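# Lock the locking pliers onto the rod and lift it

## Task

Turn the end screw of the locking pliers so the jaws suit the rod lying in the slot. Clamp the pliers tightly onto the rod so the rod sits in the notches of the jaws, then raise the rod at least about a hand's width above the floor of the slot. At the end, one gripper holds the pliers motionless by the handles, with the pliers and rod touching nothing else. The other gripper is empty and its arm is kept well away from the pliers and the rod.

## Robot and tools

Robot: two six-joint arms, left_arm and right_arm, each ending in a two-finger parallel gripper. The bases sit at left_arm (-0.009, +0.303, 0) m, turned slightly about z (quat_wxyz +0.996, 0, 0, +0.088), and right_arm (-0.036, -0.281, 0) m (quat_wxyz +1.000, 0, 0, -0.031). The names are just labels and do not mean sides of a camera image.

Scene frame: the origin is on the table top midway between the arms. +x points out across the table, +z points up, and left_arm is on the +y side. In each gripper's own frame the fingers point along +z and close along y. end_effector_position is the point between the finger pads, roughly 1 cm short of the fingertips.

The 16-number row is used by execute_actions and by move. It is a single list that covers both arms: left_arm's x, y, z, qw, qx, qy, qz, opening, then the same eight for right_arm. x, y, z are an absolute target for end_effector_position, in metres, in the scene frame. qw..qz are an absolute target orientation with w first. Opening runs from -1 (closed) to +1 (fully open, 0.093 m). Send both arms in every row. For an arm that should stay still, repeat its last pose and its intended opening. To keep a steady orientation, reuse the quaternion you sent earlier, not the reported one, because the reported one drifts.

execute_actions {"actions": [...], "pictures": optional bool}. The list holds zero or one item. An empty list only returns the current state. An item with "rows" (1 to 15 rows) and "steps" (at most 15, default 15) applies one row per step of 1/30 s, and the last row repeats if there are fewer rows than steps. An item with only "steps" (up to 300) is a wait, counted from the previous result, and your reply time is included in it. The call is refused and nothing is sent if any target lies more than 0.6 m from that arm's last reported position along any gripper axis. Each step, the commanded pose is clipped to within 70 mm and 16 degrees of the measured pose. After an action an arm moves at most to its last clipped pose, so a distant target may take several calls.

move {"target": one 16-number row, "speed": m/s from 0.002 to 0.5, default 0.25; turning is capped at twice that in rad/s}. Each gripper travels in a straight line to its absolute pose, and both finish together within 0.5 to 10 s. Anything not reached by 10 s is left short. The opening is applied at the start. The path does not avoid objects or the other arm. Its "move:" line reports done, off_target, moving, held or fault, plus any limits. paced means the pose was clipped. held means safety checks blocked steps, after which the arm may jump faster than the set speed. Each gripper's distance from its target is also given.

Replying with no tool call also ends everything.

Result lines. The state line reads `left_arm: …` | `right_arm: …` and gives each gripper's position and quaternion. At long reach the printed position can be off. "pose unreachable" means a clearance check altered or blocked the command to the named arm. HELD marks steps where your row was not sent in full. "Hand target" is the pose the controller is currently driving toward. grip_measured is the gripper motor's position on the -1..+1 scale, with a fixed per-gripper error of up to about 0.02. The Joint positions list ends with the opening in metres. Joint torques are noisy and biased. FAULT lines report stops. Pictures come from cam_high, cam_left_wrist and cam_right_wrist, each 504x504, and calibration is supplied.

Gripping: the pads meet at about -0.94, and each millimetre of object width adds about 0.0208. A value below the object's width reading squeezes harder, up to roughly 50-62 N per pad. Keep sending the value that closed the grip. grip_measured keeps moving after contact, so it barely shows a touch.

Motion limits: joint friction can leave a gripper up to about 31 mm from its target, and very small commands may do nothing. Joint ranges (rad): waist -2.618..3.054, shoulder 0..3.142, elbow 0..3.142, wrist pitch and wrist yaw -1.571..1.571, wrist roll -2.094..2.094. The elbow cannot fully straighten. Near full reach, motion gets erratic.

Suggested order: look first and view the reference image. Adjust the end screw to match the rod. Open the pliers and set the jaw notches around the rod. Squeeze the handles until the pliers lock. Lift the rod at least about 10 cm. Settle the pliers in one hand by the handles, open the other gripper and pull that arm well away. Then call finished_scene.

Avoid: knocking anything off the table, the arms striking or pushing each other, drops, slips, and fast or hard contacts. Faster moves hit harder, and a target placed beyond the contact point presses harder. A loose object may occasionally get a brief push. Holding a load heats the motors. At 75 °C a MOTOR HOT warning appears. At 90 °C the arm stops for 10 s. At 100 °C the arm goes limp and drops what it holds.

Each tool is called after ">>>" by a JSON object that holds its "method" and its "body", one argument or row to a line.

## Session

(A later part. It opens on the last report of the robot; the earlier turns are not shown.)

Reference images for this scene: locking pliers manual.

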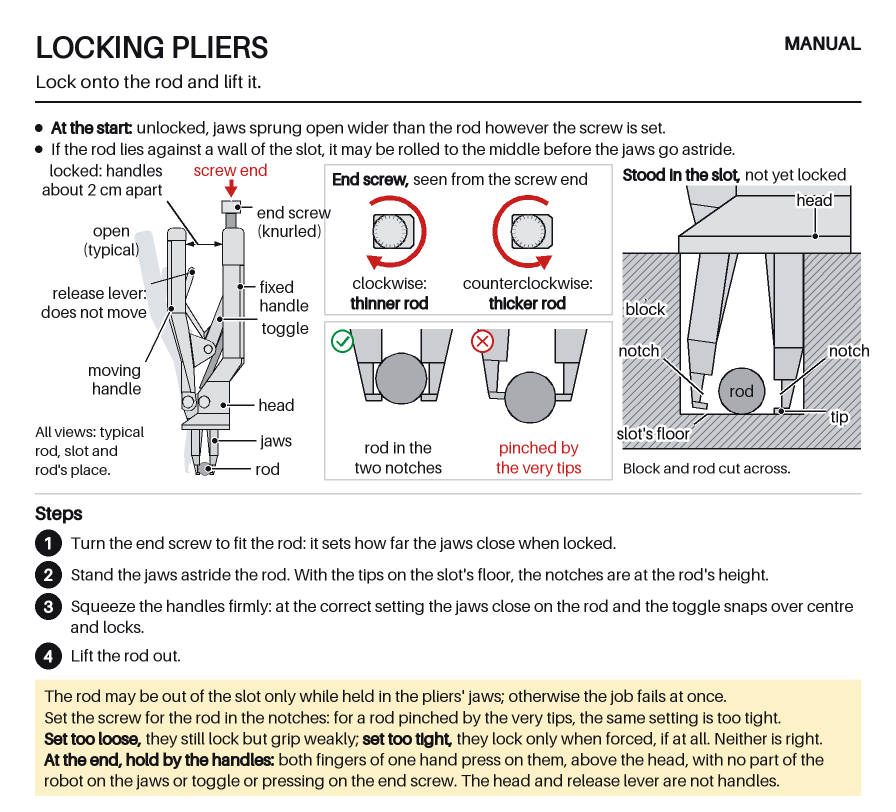

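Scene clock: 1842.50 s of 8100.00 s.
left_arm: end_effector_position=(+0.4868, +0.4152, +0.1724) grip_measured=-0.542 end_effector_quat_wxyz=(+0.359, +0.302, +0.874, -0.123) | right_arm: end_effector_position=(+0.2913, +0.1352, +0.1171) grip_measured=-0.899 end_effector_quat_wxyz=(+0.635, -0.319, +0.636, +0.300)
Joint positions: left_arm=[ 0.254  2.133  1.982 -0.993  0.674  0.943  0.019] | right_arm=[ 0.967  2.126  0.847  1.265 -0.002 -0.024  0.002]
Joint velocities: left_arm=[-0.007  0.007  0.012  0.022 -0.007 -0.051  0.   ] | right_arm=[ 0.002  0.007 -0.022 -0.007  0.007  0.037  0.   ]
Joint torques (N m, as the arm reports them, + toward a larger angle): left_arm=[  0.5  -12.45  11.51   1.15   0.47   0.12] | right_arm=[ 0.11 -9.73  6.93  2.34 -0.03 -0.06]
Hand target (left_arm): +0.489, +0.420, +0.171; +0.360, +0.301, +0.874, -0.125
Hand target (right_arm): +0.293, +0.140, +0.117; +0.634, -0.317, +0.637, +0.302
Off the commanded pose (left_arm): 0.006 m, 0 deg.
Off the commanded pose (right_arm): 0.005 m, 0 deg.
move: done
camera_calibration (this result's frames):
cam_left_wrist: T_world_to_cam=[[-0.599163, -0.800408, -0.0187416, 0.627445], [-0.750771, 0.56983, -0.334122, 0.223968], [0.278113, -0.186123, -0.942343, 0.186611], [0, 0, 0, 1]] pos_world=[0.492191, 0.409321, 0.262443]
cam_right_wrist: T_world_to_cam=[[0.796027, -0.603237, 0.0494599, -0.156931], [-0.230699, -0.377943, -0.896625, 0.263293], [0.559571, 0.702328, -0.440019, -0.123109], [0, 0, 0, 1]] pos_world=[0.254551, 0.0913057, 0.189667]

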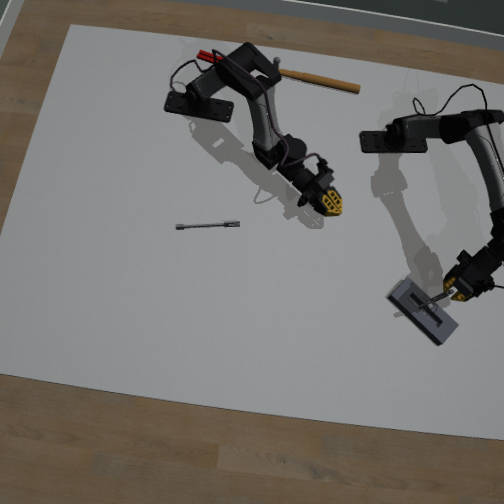

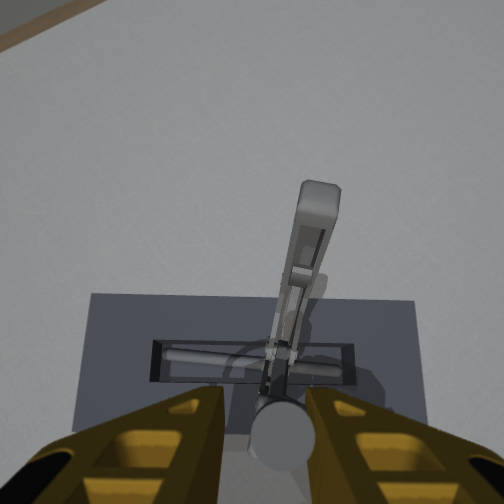

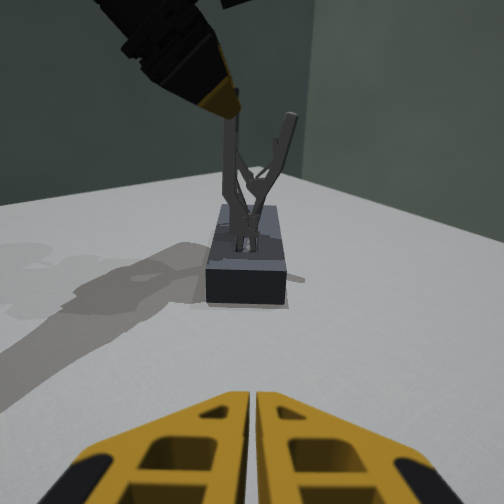

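>>> {"method": "execute_actions", "body": {
  "actions": [
    {"rows":[[0.4868,0.4152,0.1724,0.359,0.302,0.874,-0.123,-0.50,0.293,0.14,0.117,0.634,-0.317,0.637,0.302,-0.9],[0.4868,0.4152,0.1724,0.359,0.302,0.874,-0.123,-0.46,0.293,0.14,0.117,0.634,-0.317,0.637,0.302,-0.9]],"steps":15}
  ],
  "pictures": false
}}

>>> {"method": "wait", "body": {
  "seconds": 1.5
}}

Scene clock: 1845.70 s of 8100.00 s.
left_arm: end_effector_position=(+0.4867, +0.4151, +0.1724) grip_measured=-0.461 end_effector_quat_wxyz=(+0.359, +0.302, +0.874, -0.123) | right_arm: end_effector_position=(+0.2913, +0.1352, +0.1171) grip_measured=-0.899 end_effector_quat_wxyz=(+0.635, -0.319, +0.636, +0.300)
Joint positions: left_arm=[ 0.254  2.133  1.982 -0.994  0.674  0.943  0.023] | right_arm=[ 0.967  2.126  0.847  1.265 -0.002 -0.024  0.002]
Joint velocities: left_arm=[ 0.007  0.002  0.012 -0.11   0.007  0.037 -0.001] | right_arm=[-0.002  0.002  0.002  0.007  0.022 -0.051 -0.001]
Joint torques (N m, as the arm reports them, + toward a larger angle): left_arm=[ -0.31 -14.45   9.25   1.25   0.35   0.09] | right_arm=[ 0.14 -9.7   6.97  2.34 -0.03 -0.06]
Hand target (left_arm): +0.487, +0.415, +0.172; +0.359, +0.302, +0.874, -0.123
Hand target (right_arm): +0.293, +0.140, +0.117; +0.634, -0.317, +0.637, +0.302
Off the commanded pose (left_arm): 0.000 m, 0 deg.
Off the commanded pose (right_arm): 0.005 m, 0 deg.
Steps of this call (steps 1 to 81: nothing new was sent; steps 82 to 96: all 15 steps of this action). Readings (end_effector_position):
82: left_arm (+0.4867, +0.4151, +0.1724) | right_arm (+0.2913, +0.1352, +0.1171)
83: left_arm (+0.4867, +0.4151, +0.1724) | right_arm (+0.2913, +0.1352, +0.1171)
85: left_arm (+0.4867, +0.4151, +0.1724) | right_arm (+0.2913, +0.1352, +0.1171)
89: left_arm (+0.4867, +0.4151, +0.1724) | right_arm (+0.2913, +0.1352, +0.1171)
96: the state above

Scene clock: 1847.20 s of 8100.00 s.
left_arm: end_effector_position=(+0.4867, +0.4151, +0.1724) grip_measured=-0.461 end_effector_quat_wxyz=(+0.359, +0.302, +0.874, -0.123) | right_arm: end_effector_position=(+0.2913, +0.1352, +0.1171) grip_measured=-0.899 end_effector_quat_wxyz=(+0.635, -0.319, +0.636, +0.300)
Joint positions: left_arm=[ 0.254  2.133  1.982 -0.994  0.674  0.943  0.023] | right_arm=[ 0.967  2.126  0.847  1.265 -0.002 -0.024  0.002]
Joint velocities: left_arm=[ 0.002  0.002  0.022  0.007  0.037 -0.081 -0.   ] | right_arm=[-0.002 -0.007 -0.012 -0.007 -0.007 -0.007  0.001]
Joint torques (N m, as the arm reports them, + toward a larger angle): left_arm=[ -0.32 -14.48   9.17   1.27   0.37   0.02] | right_arm=[ 0.13 -9.74  6.9   2.33 -0.02 -0.07]
Hand target (left_arm): +0.487, +0.415, +0.172; +0.359, +0.302, +0.874, -0.123
Hand target (right_arm): +0.293, +0.140, +0.117; +0.634, -0.317, +0.637, +0.302
Off the commanded pose (left_arm): 0.000 m, 0 deg.
Off the commanded pose (right_arm): 0.005 m, 0 deg.
Steps of this call (steps 1 to 45: nothing new was sent). Readings (end_effector_position):
1: left_arm (+0.4867, +0.4151, +0.1724) | right_arm (+0.2913, +0.1352, +0.1171)
2: left_arm (+0.4867, +0.4151, +0.1724) | right_arm (+0.2913, +0.1352, +0.1171)
4: left_arm (+0.4867, +0.4151, +0.1724) | right_arm (+0.2913, +0.1352, +0.1171)
8: left_arm (+0.4867, +0.4151, +0.1724) | right_arm (+0.2913, +0.1352, +0.1171)
45: the state above
camera_calibration (this result's frames):
cam_left_wrist: T_world_to_cam=[[-0.599383, -0.800244, -0.0186746, 0.627409], [-0.750677, 0.570051, -0.333956, 0.223759], [0.277892, -0.186149, -0.942404, 0.186722], [0, 0, 0, 1]] pos_world=[0.492141, 0.409285, 0.26241]
cam_right_wrist: T_world_to_cam=[[0.796027, -0.603237, 0.0494599, -0.156931], [-0.230699, -0.377943, -0.896625, 0.263293], [0.559571, 0.702328, -0.440019, -0.123109], [0, 0, 0, 1]] pos_world=[0.254551, 0.0913057, 0.189667]

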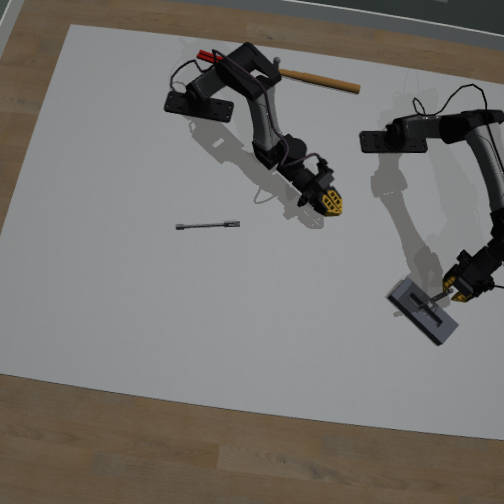

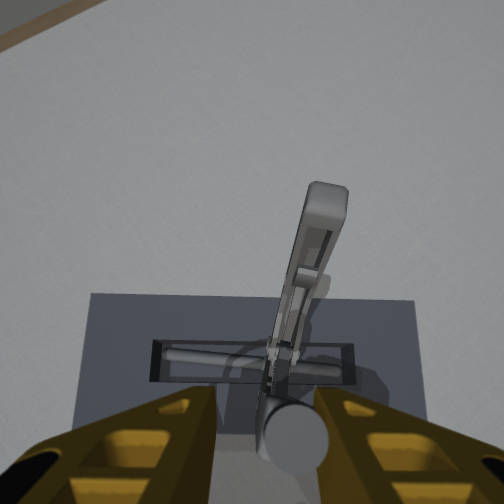

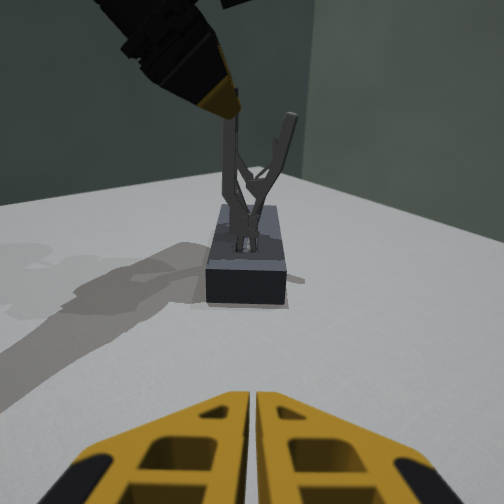

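Still leaning. Push further +s slowly.

>>> {"method": "move", "body": {
  "target": [0.494,0.425,0.171,0.360,0.301,0.874,-0.125,-0.46,0.293,0.14,0.117,0.634,-0.317,0.637,0.302,-0.9],
  "speed": 0.003
}}

Scene clock: 1853.40 s of 8100.00 s.
left_arm: end_effector_position=(+0.4921, +0.4202, +0.1725) grip_measured=-0.461 end_effector_quat_wxyz=(+0.360, +0.302, +0.874, -0.123) | right_arm: end_effector_position=(+0.2913, +0.1352, +0.1171) grip_measured=-0.899 end_effector_quat_wxyz=(+0.635, -0.319, +0.636, +0.300)
Joint positions: left_arm=[ 0.259  2.167  2.037 -1.017  0.676  0.949  0.023] | right_arm=[ 0.967  2.126  0.847  1.265 -0.002 -0.024  0.002]
Joint velocities: left_arm=[ 0.012  0.012 -0.002 -0.022 -0.007  0.007  0.   ] | right_arm=[-0.002 -0.022 -0.007 -0.051 -0.037  0.007  0.001]
Joint torques (N m, as the arm reports them, + toward a larger angle): left_arm=[  0.38 -12.85  11.52   1.18   0.46   0.15] | right_arm=[ 0.1  -9.75  6.95  2.35 -0.02 -0.06]
Hand target (left_arm): +0.494, +0.425, +0.171; +0.360, +0.301, +0.874, -0.125
Hand target (right_arm): +0.293, +0.140, +0.117; +0.634, -0.317, +0.637, +0.302
Off the commanded pose (left_arm): 0.005 m, 0 deg.
Off the commanded pose (right_arm): 0.005 m, 0 deg.
move: done
camera_calibration (this result's frames):
cam_left_wrist: T_world_to_cam=[[-0.598988, -0.800528, -0.0191851, 0.63471], [-0.750809, 0.569792, -0.3341, 0.225072], [0.278388, -0.185718, -0.942342, 0.185888], [0, 0, 0, 1]] pos_world=[0.49742, 0.414382, 0.262544]
cam_right_wrist: T_world_to_cam=[[0.796027, -0.603237, 0.0494599, -0.156931], [-0.230699, -0.377943, -0.896625, 0.263293], [0.559571, 0.702328, -0.440019, -0.123109], [0, 0, 0, 1]] pos_world=[0.254551, 0.0913057, 0.189667]

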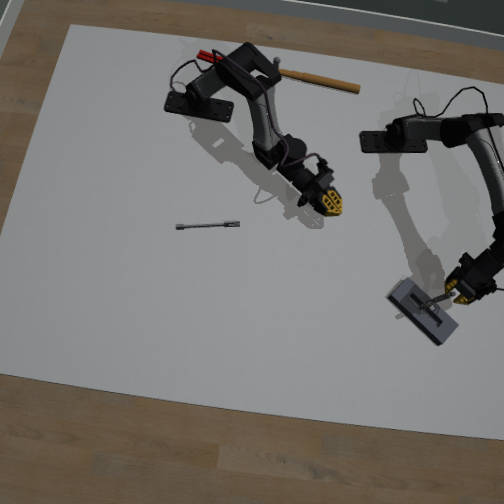

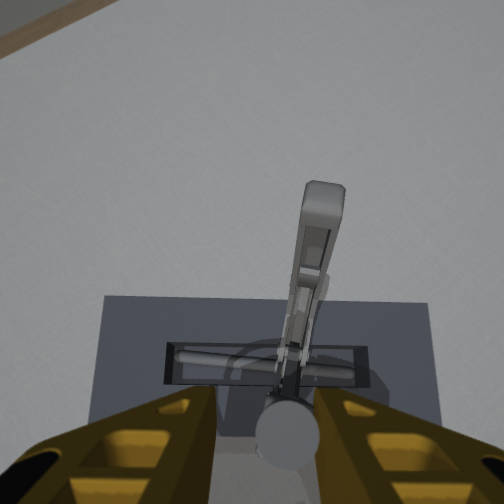

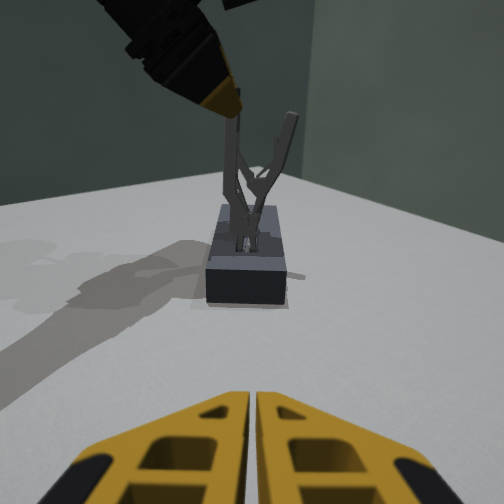

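>>> {"method": "execute_actions", "body": {
  "actions": [
    {"rows":[[0.4921,0.4202,0.1725,0.360,0.302,0.874,-0.123,-0.43,0.293,0.14,0.117,0.634,-0.317,0.637,0.302,-0.9],[0.4921,0.4202,0.1725,0.360,0.302,0.874,-0.123,-0.40,0.293,0.14,0.117,0.634,-0.317,0.637,0.302,-0.9]],"steps":15}
  ],
  "pictures": false
}}

>>> {"method": "wait", "body": {
  "seconds": 1.5
}}

Scene clock: 1856.97 s of 8100.00 s.
left_arm: end_effector_position=(+0.4920, +0.4202, +0.1725) grip_measured=-0.401 end_effector_quat_wxyz=(+0.359, +0.302, +0.875, -0.123) | right_arm: end_effector_position=(+0.2913, +0.1352, +0.1171) grip_measured=-0.899 end_effector_quat_wxyz=(+0.635, -0.319, +0.636, +0.300)
Joint positions: left_arm=[ 0.259  2.167  2.037 -1.018  0.676  0.949  0.026] | right_arm=[ 0.967  2.126  0.847  1.265 -0.002 -0.024  0.002]
Joint velocities: left_arm=[-0.002  0.002 -0.002 -0.022 -0.037 -0.051  0.   ] | right_arm=[ 0.007  0.012  0.007 -0.051  0.022  0.022 -0.001]
Joint torques (N m, as the arm reports them, + toward a larger angle): left_arm=[ -0.37 -14.77   8.97   1.29   0.35   0.04] | right_arm=[ 0.11 -9.69  6.96  2.34 -0.02 -0.07]
Hand target (left_arm): +0.492, +0.420, +0.172; +0.360, +0.302, +0.874, -0.123
Hand target (right_arm): +0.293, +0.140, +0.117; +0.634, -0.317, +0.637, +0.302
Off the commanded pose (left_arm): 0.000 m, 0 deg.
Off the commanded pose (right_arm): 0.005 m, 0 deg.
Steps of this call (steps 1 to 92: nothing new was sent; steps 93 to 107: all 15 steps of this action). Readings (end_effector_position):
93: left_arm (+0.4920, +0.4202, +0.1725) | right_arm (+0.2913, +0.1352, +0.1171)
94: left_arm (+0.4920, +0.4202, +0.1725) | right_arm (+0.2913, +0.1352, +0.1171)
96: left_arm (+0.4920, +0.4202, +0.1725) | right_arm (+0.2913, +0.1352, +0.1171)
100: left_arm (+0.4920, +0.4202, +0.1725) | right_arm (+0.2913, +0.1352, +0.1171)
107: the state above

Scene clock: 1858.47 s of 8100.00 s.
left_arm: end_effector_position=(+0.4920, +0.4202, +0.1725) grip_measured=-0.401 end_effector_quat_wxyz=(+0.359, +0.302, +0.875, -0.123) | right_arm: end_effector_position=(+0.2913, +0.1352, +0.1171) grip_measured=-0.899 end_effector_quat_wxyz=(+0.635, -0.319, +0.636, +0.300)
Joint positions: left_arm=[ 0.259  2.167  2.037 -1.018  0.676  0.949  0.026] | right_arm=[ 0.967  2.126  0.847  1.265 -0.002 -0.024  0.002]
Joint velocities: left_arm=[-0.007  0.007  0.012  0.022  0.007  0.022 -0.   ] | right_arm=[-0.032  0.012 -0.012 -0.066 -0.007  0.007 -0.   ]
Joint torques (N m, as the arm reports them, + toward a larger angle): left_arm=[ -0.46 -14.81   8.94   1.25   0.4    0.07] | right_arm=[ 0.13 -9.73  6.97  2.33 -0.02 -0.08]
Hand target (left_arm): +0.492, +0.420, +0.172; +0.360, +0.302, +0.874, -0.123
Hand target (right_arm): +0.293, +0.140, +0.117; +0.634, -0.317, +0.637, +0.302
Off the commanded pose (left_arm): 0.000 m, 0 deg.
Off the commanded pose (right_arm): 0.005 m, 0 deg.
Steps of this call (steps 1 to 45: nothing new was sent). Readings (end_effector_position):
1: left_arm (+0.4920, +0.4202, +0.1725) | right_arm (+0.2913, +0.1352, +0.1171)
2: left_arm (+0.4920, +0.4202, +0.1725) | right_arm (+0.2913, +0.1352, +0.1171)
4: left_arm (+0.4920, +0.4202, +0.1725) | right_arm (+0.2913, +0.1352, +0.1171)
8: left_arm (+0.4920, +0.4202, +0.1725) | right_arm (+0.2913, +0.1352, +0.1171)
45: the state above
camera_calibration (this result's frames):
cam_left_wrist: T_world_to_cam=[[-0.598994, -0.800531, -0.0188491, 0.634593], [-0.750924, 0.569739, -0.333932, 0.22508], [0.278062, -0.185869, -0.942409, 0.186106], [0, 0, 0, 1]] pos_world=[0.497387, 0.414366, 0.262511]
cam_right_wrist: T_world_to_cam=[[0.796027, -0.603237, 0.0494599, -0.156931], [-0.230699, -0.377943, -0.896625, 0.263293], [0.559571, 0.702328, -0.440019, -0.123109], [0, 0, 0, 1]] pos_world=[0.254551, 0.0913057, 0.189667]

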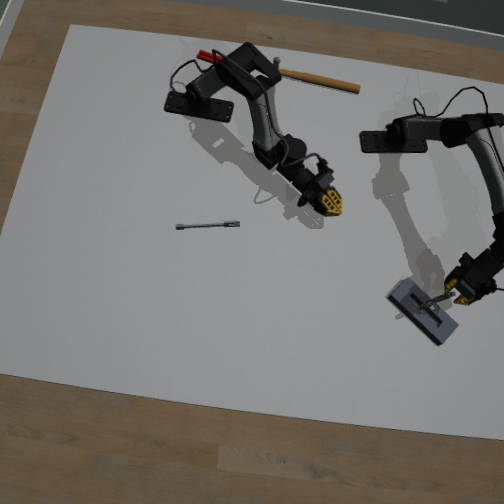

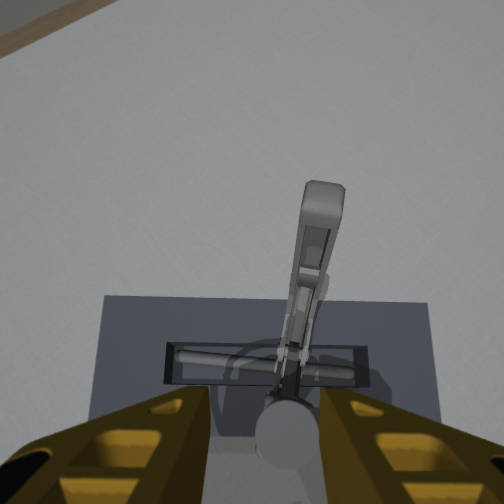

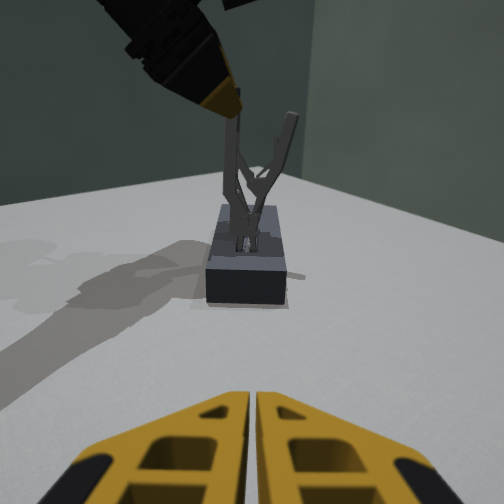

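>>> {"method": "move", "body": {
  "target": [0.470,0.436,0.215,0.360,0.302,0.874,-0.123,1,0.293,0.14,0.117,0.634,-0.317,0.637,0.302,-0.9],
  "speed": 0.05
}}

>>> {"method": "move", "body": {
  "target": [0.512,0.402,0.222,0.270,-0.418,0.857,0.132,1,0.293,0.14,0.117,0.634,-0.317,0.637,0.302,-0.9],
  "speed": 0.2
}}

Scene clock: 1862.53 s of 8100.00 s.
left_arm: end_effector_position=(+0.4705, +0.4332, +0.1999) grip_measured=+1.000 end_effector_quat_wxyz=(+0.348, +0.298, +0.879, -0.131) | right_arm: end_effector_position=(+0.2913, +0.1352, +0.1171) grip_measured=-0.899 end_effector_quat_wxyz=(+0.635, -0.319, +0.636, +0.300)
Joint positions: left_arm=[ 0.305  2.167  2.163 -1.209  0.689  1.005  0.093] | right_arm=[ 0.967  2.126  0.847  1.265 -0.002 -0.024  0.002]
Joint velocities: left_arm=[-0.002  0.017 -0.017 -0.037 -0.022  0.007  0.   ] | right_arm=[ 0.007  0.032 -0.017 -0.037 -0.022  0.022  0.   ]
Joint torques (N m, as the arm reports them, + toward a larger angle): left_arm=[  0.26 -15.79  11.1    1.01   0.46   0.13] | right_arm=[ 0.12 -9.7   6.96  2.35 -0.03 -0.07]
Hand target (left_arm): +0.469, +0.436, +0.214; +0.360, +0.302, +0.874, -0.122
Hand target (right_arm): +0.293, +0.140, +0.117; +0.634, -0.317, +0.637, +0.302
Off the commanded pose (left_arm): 0.015 m, 2 deg.
Off the commanded pose (right_arm): 0.005 m, 0 deg.
move: off_target (left_arm)
camera_calibration (this result's frames):
cam_left_wrist: T_world_to_cam=[[-0.5984, -0.801175, 0.00603334, 0.627647], [-0.760964, 0.565978, -0.31718, 0.213749], [0.250702, -0.194392, -0.948346, 0.238073], [0, 0, 0, 1]] pos_world=[0.478554, 0.428157, 0.289786]
cam_right_wrist: T_world_to_cam=[[0.796027, -0.603237, 0.0494599, -0.156931], [-0.230699, -0.377943, -0.896625, 0.263293], [0.559571, 0.702328, -0.440019, -0.123109], [0, 0, 0, 1]] pos_world=[0.254551, 0.0913057, 0.189667]

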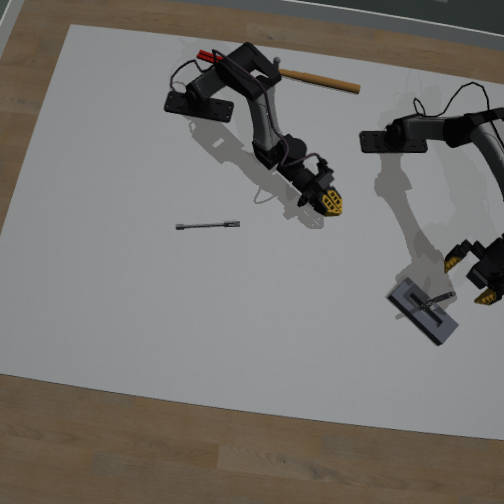

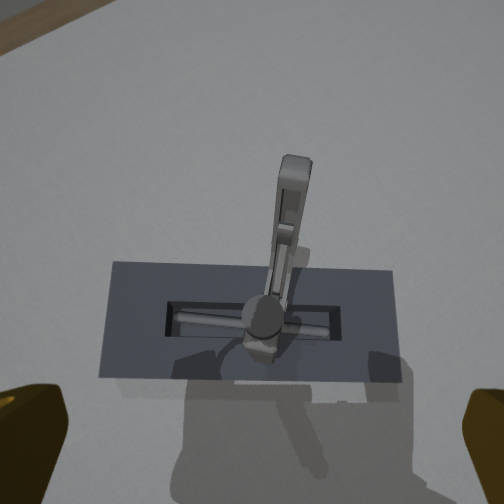

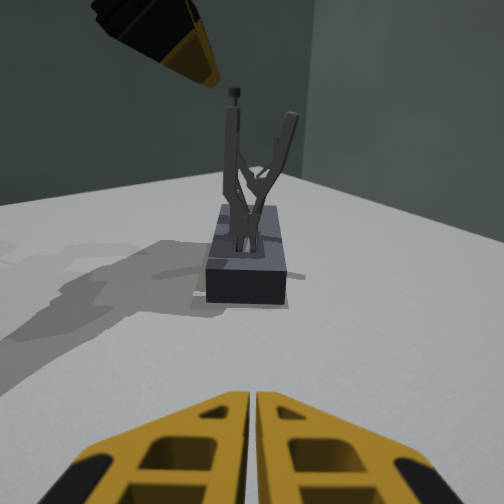

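Scene clock: 1867.43 s of 8100.00 s.
left_arm: end_effector_position=(+0.5112, +0.4032, +0.2255) grip_measured=+1.000 end_effector_quat_wxyz=(+0.273, -0.416, +0.859, +0.122) | right_arm: end_effector_position=(+0.2913, +0.1352, +0.1171) grip_measured=-0.899 end_effector_quat_wxyz=(+0.635, -0.319, +0.636, +0.300)
Joint positions: left_arm=[-0.119  2.454  2.849 -1.521 -0.427 -0.747  0.093] | right_arm=[ 0.967  2.126  0.847  1.265 -0.002 -0.024  0.002]
Joint velocities: left_arm=[-0.002  0.017  0.071  0.007  0.022 -0.007  0.   ] | right_arm=[ 0.007 -0.027 -0.002 -0.037 -0.081  0.022 -0.001]
Joint torques (N m, as the arm reports them, + toward a larger angle): left_arm=[ -0.76 -13.91  10.03   1.25  -0.47  -0.05] | right_arm=[ 0.12 -9.71  6.97  2.35 -0.02 -0.06]
Hand target (left_arm): +0.512, +0.401, +0.222; +0.269, -0.417, +0.859, +0.125
Hand target (right_arm): +0.293, +0.140, +0.117; +0.634, -0.317, +0.637, +0.302
Off the commanded pose (left_arm): 0.004 m, 1 deg.
Off the commanded pose (right_arm): 0.005 m, 0 deg.
move: done
camera_calibration (this result's frames):
cam_left_wrist: T_world_to_cam=[[0.792368, -0.610037, -0.00277131, -0.158221], [-0.601931, -0.781085, -0.166088, 0.697501], [0.0991552, 0.133271, -0.986107, 0.200196], [0, 0, 0, 1]] pos_world=[0.525367, 0.421606, 0.312823]
cam_right_wrist: T_world_to_cam=[[0.796027, -0.603237, 0.0494599, -0.156931], [-0.230699, -0.377943, -0.896625, 0.263293], [0.559571, 0.702328, -0.440019, -0.123109], [0, 0, 0, 1]] pos_world=[0.254551, 0.0913057, 0.189667]

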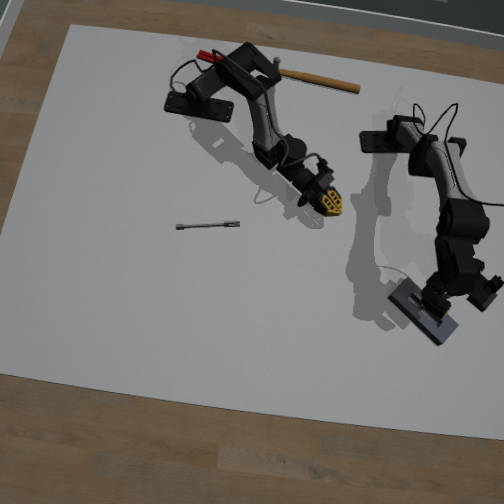

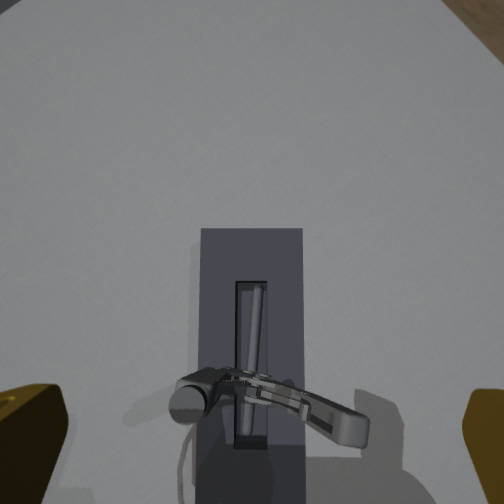

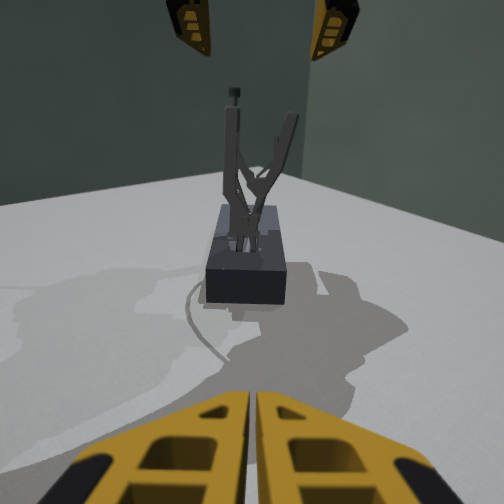

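>>> {"method": "execute_actions", "body": {
  "actions": []
}}

Scene clock: 1874.97 s of 8100.00 s.
left_arm: end_effector_position=(+0.5100, +0.4031, +0.2249) grip_measured=+1.000 end_effector_quat_wxyz=(+0.270, -0.416, +0.860, +0.123) | right_arm: end_effector_position=(+0.2913, +0.1352, +0.1171) grip_measured=-0.899 end_effector_quat_wxyz=(+0.635, -0.319, +0.636, +0.300)
Joint positions: left_arm=[-0.119  2.455  2.852 -1.529 -0.427 -0.748  0.093] | right_arm=[ 0.967  2.126  0.847  1.265 -0.002 -0.024  0.002]
Joint velocities: left_arm=[ 0.012  0.002  0.022 -0.022 -0.066  0.007  0.   ] | right_arm=[-0.007 -0.002 -0.012 -0.037 -0.051 -0.007  0.001]
Joint torques (N m, as the arm reports them, + toward a larger angle): left_arm=[ -0.91 -13.83  10.     1.22  -0.46  -0.08] | right_arm=[ 0.11 -9.76  6.94  2.34 -0.02 -0.07]
Hand target (left_arm): +0.512, +0.401, +0.222; +0.269, -0.417, +0.859, +0.125
Hand target (right_arm): +0.293, +0.140, +0.117; +0.634, -0.317, +0.637, +0.302
Off the commanded pose (left_arm): 0.004 m, 1 deg.
Off the commanded pose (right_arm): 0.005 m, 0 deg.
Steps of this call (steps 1 to 226: nothing new was sent). Readings (end_effector_position):
1: left_arm (+0.5110, +0.4032, +0.2254) | right_arm (+0.2913, +0.1352, +0.1171)
2: left_arm (+0.5109, +0.4032, +0.2253) | right_arm (+0.2913, +0.1352, +0.1171)
4: left_arm (+0.5106, +0.4031, +0.2254) | right_arm (+0.2913, +0.1352, +0.1171)
8: left_arm (+0.5103, +0.4031, +0.2250) | right_arm (+0.2913, +0.1352, +0.1171)
226: the state above
camera_calibration (this result's frames):
cam_left_wrist: T_world_to_cam=[[0.79253, -0.609791, -0.00716978, -0.156488], [-0.602659, -0.781354, -0.162135, 0.696201], [0.0932666, 0.132818, -0.986742, 0.203069], [0, 0, 0, 1]] pos_world=[0.524653, 0.421583, 0.312134]
cam_right_wrist: T_world_to_cam=[[0.796027, -0.603237, 0.0494599, -0.156931], [-0.230699, -0.377943, -0.896625, 0.263293], [0.559571, 0.702328, -0.440019, -0.123109], [0, 0, 0, 1]] pos_world=[0.254551, 0.0913057, 0.189667]

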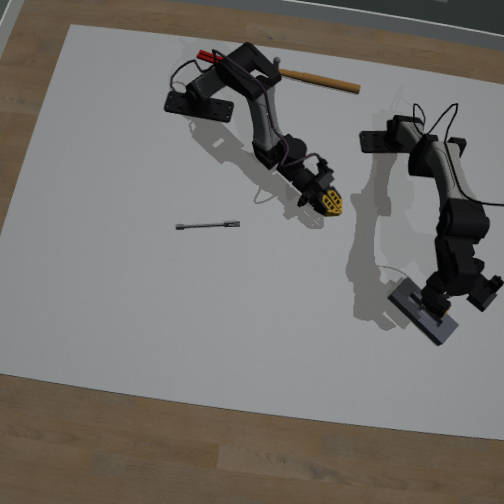

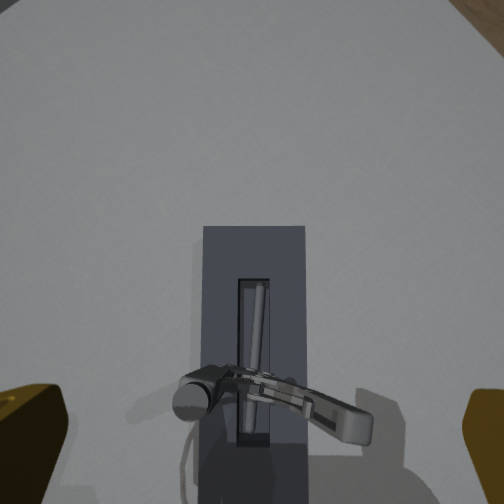

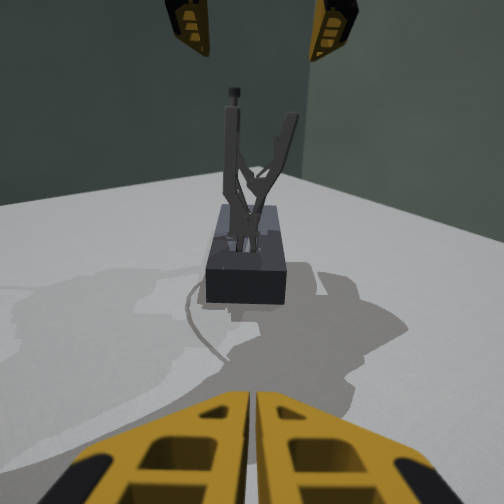

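>>> {"method": "move", "body": {
  "target": [0.512,0.399,0.185,0.278,-0.365,0.881,0.115,1,0.293,0.14,0.117,0.634,-0.317,0.637,0.302,-0.9],
  "speed": 0.03
}}

Scene clock: 1885.93 s of 8100.00 s.
left_arm: end_effector_position=(+0.5158, +0.3986, +0.1880) grip_measured=+1.000 end_effector_quat_wxyz=(+0.281, -0.368, +0.879, +0.115) | right_arm: end_effector_position=(+0.2913, +0.1352, +0.1171) grip_measured=-0.899 end_effector_quat_wxyz=(+0.635, -0.319, +0.636, +0.300)
Joint positions: left_arm=[-0.119  2.215  2.241 -1.11  -0.396 -0.637  0.093] | right_arm=[ 0.967  2.126  0.847  1.265 -0.002 -0.024  0.002]
Joint velocities: left_arm=[ 0.017  0.007  0.002 -0.139  0.007  0.022  0.   ] | right_arm=[-0.002 -0.007  0.017 -0.007  0.051  0.037  0.001]
Joint torques (N m, as the arm reports them, + toward a larger angle): left_arm=[ -0.11 -16.32   6.23   1.58  -0.31   0.13] | right_arm=[ 0.14 -9.72  6.97  2.34 -0.03 -0.06]
Hand target (left_arm): +0.513, +0.399, +0.186; +0.278, -0.365, +0.881, +0.115
Hand target (right_arm): +0.293, +0.140, +0.117; +0.634, -0.317, +0.637, +0.302
Off the commanded pose (left_arm): 0.005 m, 1 deg.
Off the commanded pose (right_arm): 0.005 m, 0 deg.
MOTOR HOT: a motor of the left arm reached 75 °C. Now the hottest motor of the left arm, joint 2 (shoulder), reports 75 °C. The controller's stop level is 90 °C. To cool a motor, set the load down, stop pushing, or move to a pose that needs little force.
move: done
camera_calibration (this result's frames):
cam_left_wrist: T_world_to_cam=[[0.724507, -0.689066, -0.0166667, -0.0956367], [-0.680449, -0.711173, -0.176698, 0.705088], [0.109904, 0.13936, -0.984124, 0.155026], [0, 0, 0, 1]] pos_world=[0.532028, 0.413935, 0.275558]
cam_right_wrist: T_world_to_cam=[[0.796027, -0.603237, 0.0494599, -0.156931], [-0.230699, -0.377943, -0.896625, 0.263293], [0.559571, 0.702328, -0.440019, -0.123109], [0, 0, 0, 1]] pos_world=[0.254551, 0.0913057, 0.189667]

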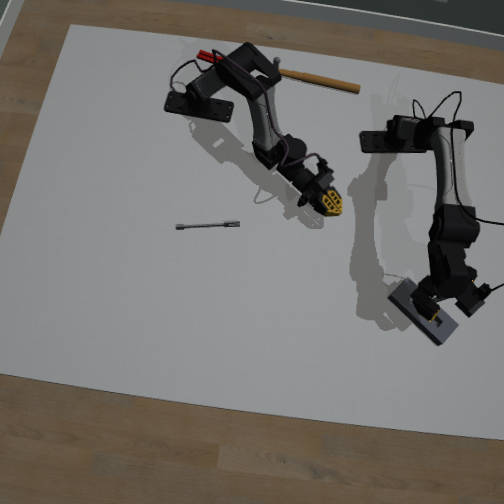

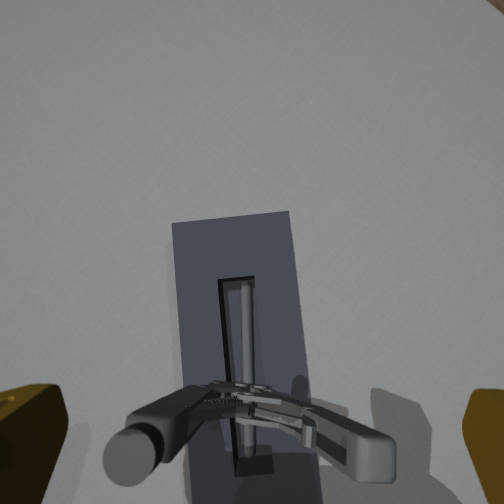

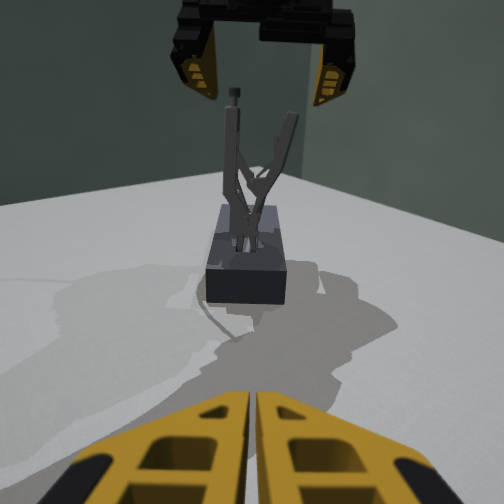

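>>> {"method": "move", "body": {
  "target": [0.509,0.399,0.146,0.278,-0.365,0.881,0.115,1,0.293,0.14,0.117,0.634,-0.317,0.637,0.302,-0.9],
  "speed": 0.025
}}

>>> {"method": "zoom_image", "body": {
  "camera": "cam_right_wrist",
  "region": [160, 60, 360, 260]
}}

Scene clock: 1890.07 s of 8100.00 s.
left_arm: end_effector_position=(+0.5124, +0.3982, +0.1467) grip_measured=+1.000 end_effector_quat_wxyz=(+0.277, -0.368, +0.880, +0.116) | right_arm: end_effector_position=(+0.2913, +0.1352, +0.1171) grip_measured=-0.899 end_effector_quat_wxyz=(+0.635, -0.319, +0.636, +0.300)
Joint positions: left_arm=[-0.119  2.168  2.001 -0.925 -0.395 -0.636  0.093] | right_arm=[ 0.967  2.126  0.847  1.265 -0.002 -0.024  0.002]
Joint velocities: left_arm=[-0.012 -0.012 -0.017  0.081 -0.11  -0.022  0.   ] | right_arm=[ 0.032 -0.017  0.002  0.007  0.022  0.051 -0.001]
Joint torques (N m, as the arm reports them, + toward a larger angle): left_arm=[ -0.11 -16.41   6.64   1.58  -0.29   0.15] | right_arm=[ 0.12 -9.71  6.89  2.35 -0.03 -0.07]
Hand target (left_arm): +0.510, +0.399, +0.146; +0.278, -0.365, +0.881, +0.115
Hand target (right_arm): +0.293, +0.140, +0.117; +0.634, -0.317, +0.637, +0.302
Off the commanded pose (left_arm): 0.004 m, 0 deg.
Off the commanded pose (right_arm): 0.005 m, 0 deg.
MOTOR HOT: still on. Now the hottest motor of the left arm, joint 2 (shoulder), reports 77 °C; the controller's stop level is 90 °C.
move: done
camera_calibration (this result's frames):
cam_left_wrist: T_world_to_cam=[[0.723568, -0.689924, -0.0213181, -0.092609], [-0.682572, -0.71058, -0.170798, 0.69519], [0.102689, 0.138135, -0.985075, 0.11913], [0, 0, 0, 1]] pos_world=[0.529293, 0.413639, 0.234115]
cam_right_wrist: T_world_to_cam=[[0.796027, -0.603237, 0.0494599, -0.156931], [-0.230699, -0.377943, -0.896625, 0.263293], [0.559571, 0.702328, -0.440019, -0.123109], [0, 0, 0, 1]] pos_world=[0.254551, 0.0913057, 0.189667]

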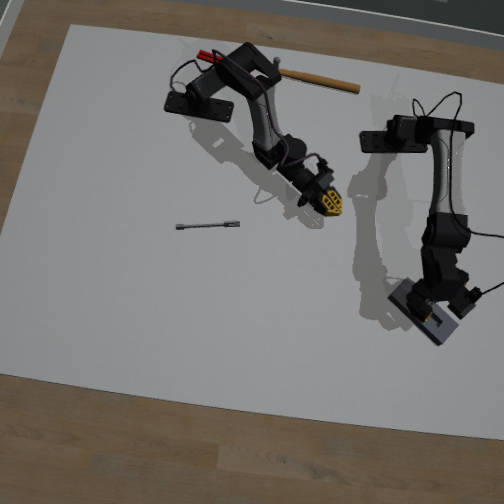

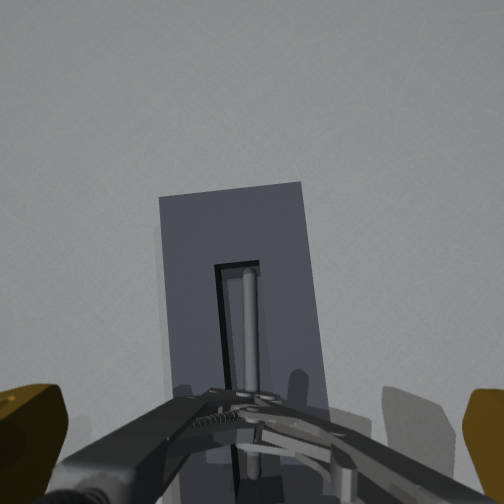

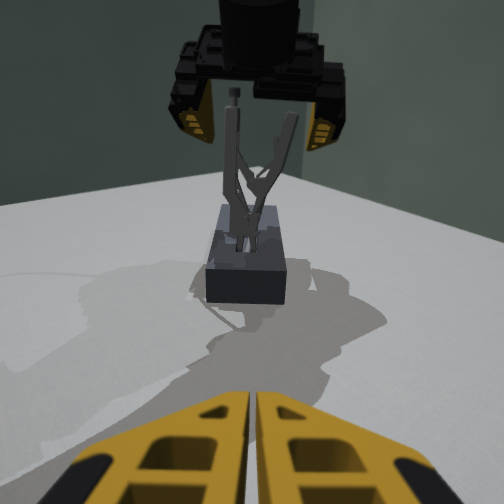

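Region (160, 60, 360, 260) of cam_right_wrist's 504x504 image, scaled by 2.520, with more detail than that image has.

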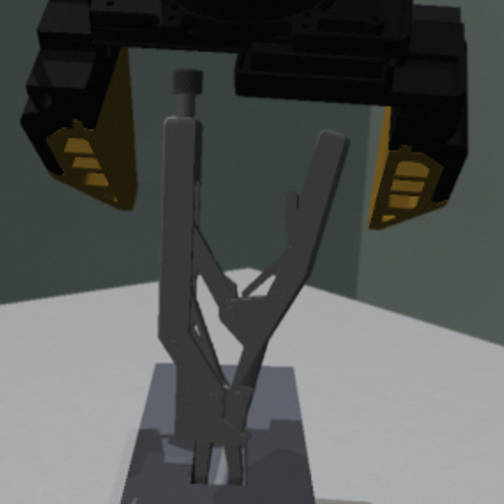

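>>> {"method": "move", "body": {
  "target": [0.503,0.398,0.146,0.278,-0.365,0.881,0.115,0.75,0.293,0.14,0.117,0.634,-0.317,0.637,0.302,-0.9],
  "speed": 0.01
}}

>>> {"method": "zoom_image", "body": {
  "camera": "cam_right_wrist",
  "region": [160, 60, 360, 260]
}}

Scene clock: 1894.90 s of 8100.00 s.
left_arm: end_effector_position=(+0.5066, +0.3978, +0.1480) grip_measured=+0.751 end_effector_quat_wxyz=(+0.280, -0.368, +0.879, +0.115) | right_arm: end_effector_position=(+0.2913, +0.1352, +0.1171) grip_measured=-0.899 end_effector_quat_wxyz=(+0.635, -0.319, +0.636, +0.300)
Joint positions: left_arm=[-0.119  2.135  1.953 -0.904 -0.394 -0.636  0.081] | right_arm=[ 0.967  2.126  0.847  1.265 -0.002 -0.024  0.002]
Joint velocities: left_arm=[ 0.012  0.002 -0.017 -0.051 -0.022 -0.051 -0.001] | right_arm=[-0.027 -0.012 -0.012 -0.125  0.022 -0.022 -0.   ]
Joint torques (N m, as the arm reports them, + toward a larger angle): left_arm=[ -0.23 -16.02   6.49   1.58  -0.34   0.13] | right_arm=[ 0.08 -9.77  6.97  2.34 -0.02 -0.08]
Hand target (left_arm): +0.503, +0.398, +0.146; +0.278, -0.365, +0.881, +0.115
Hand target (right_arm): +0.293, +0.140, +0.117; +0.634, -0.317, +0.637, +0.302
Off the commanded pose (left_arm): 0.004 m, 0 deg.
Off the commanded pose (right_arm): 0.005 m, 0 deg.
MOTOR HOT: still on. Now the hottest motor of the left arm, joint 2 (shoulder), reports 78 °C; the controller's stop level is 90 °C.
move: done
camera_calibration (this result's frames):
cam_left_wrist: T_world_to_cam=[[0.723428, -0.690186, -0.0171782, -0.0891532], [-0.681896, -0.710402, -0.1742, 0.69124], [0.108027, 0.137735, -0.98456, 0.118429], [0, 0, 0, 1]] pos_world=[0.523056, 0.413214, 0.235483]
cam_right_wrist: T_world_to_cam=[[0.796027, -0.603237, 0.0494599, -0.156931], [-0.230699, -0.377943, -0.896625, 0.263293], [0.559571, 0.702328, -0.440019, -0.123109], [0, 0, 0, 1]] pos_world=[0.254551, 0.0913057, 0.189667]

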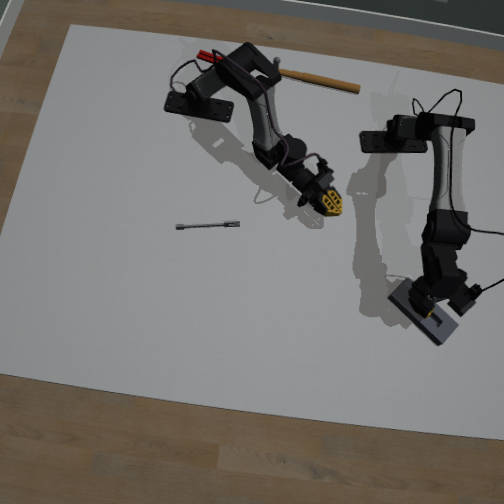

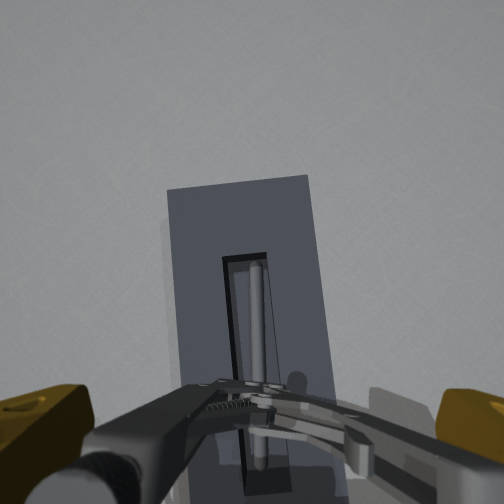

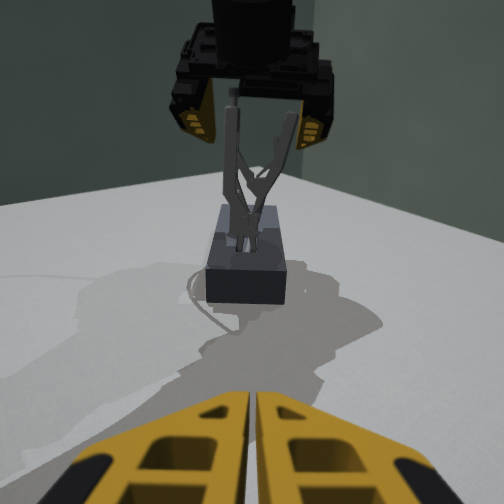

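Region (160, 60, 360, 260) of cam_right_wrist's 504x504 image, scaled by 2.520, with more detail than that image has.

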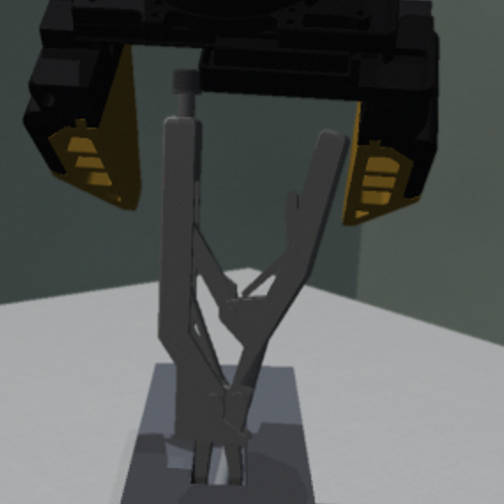

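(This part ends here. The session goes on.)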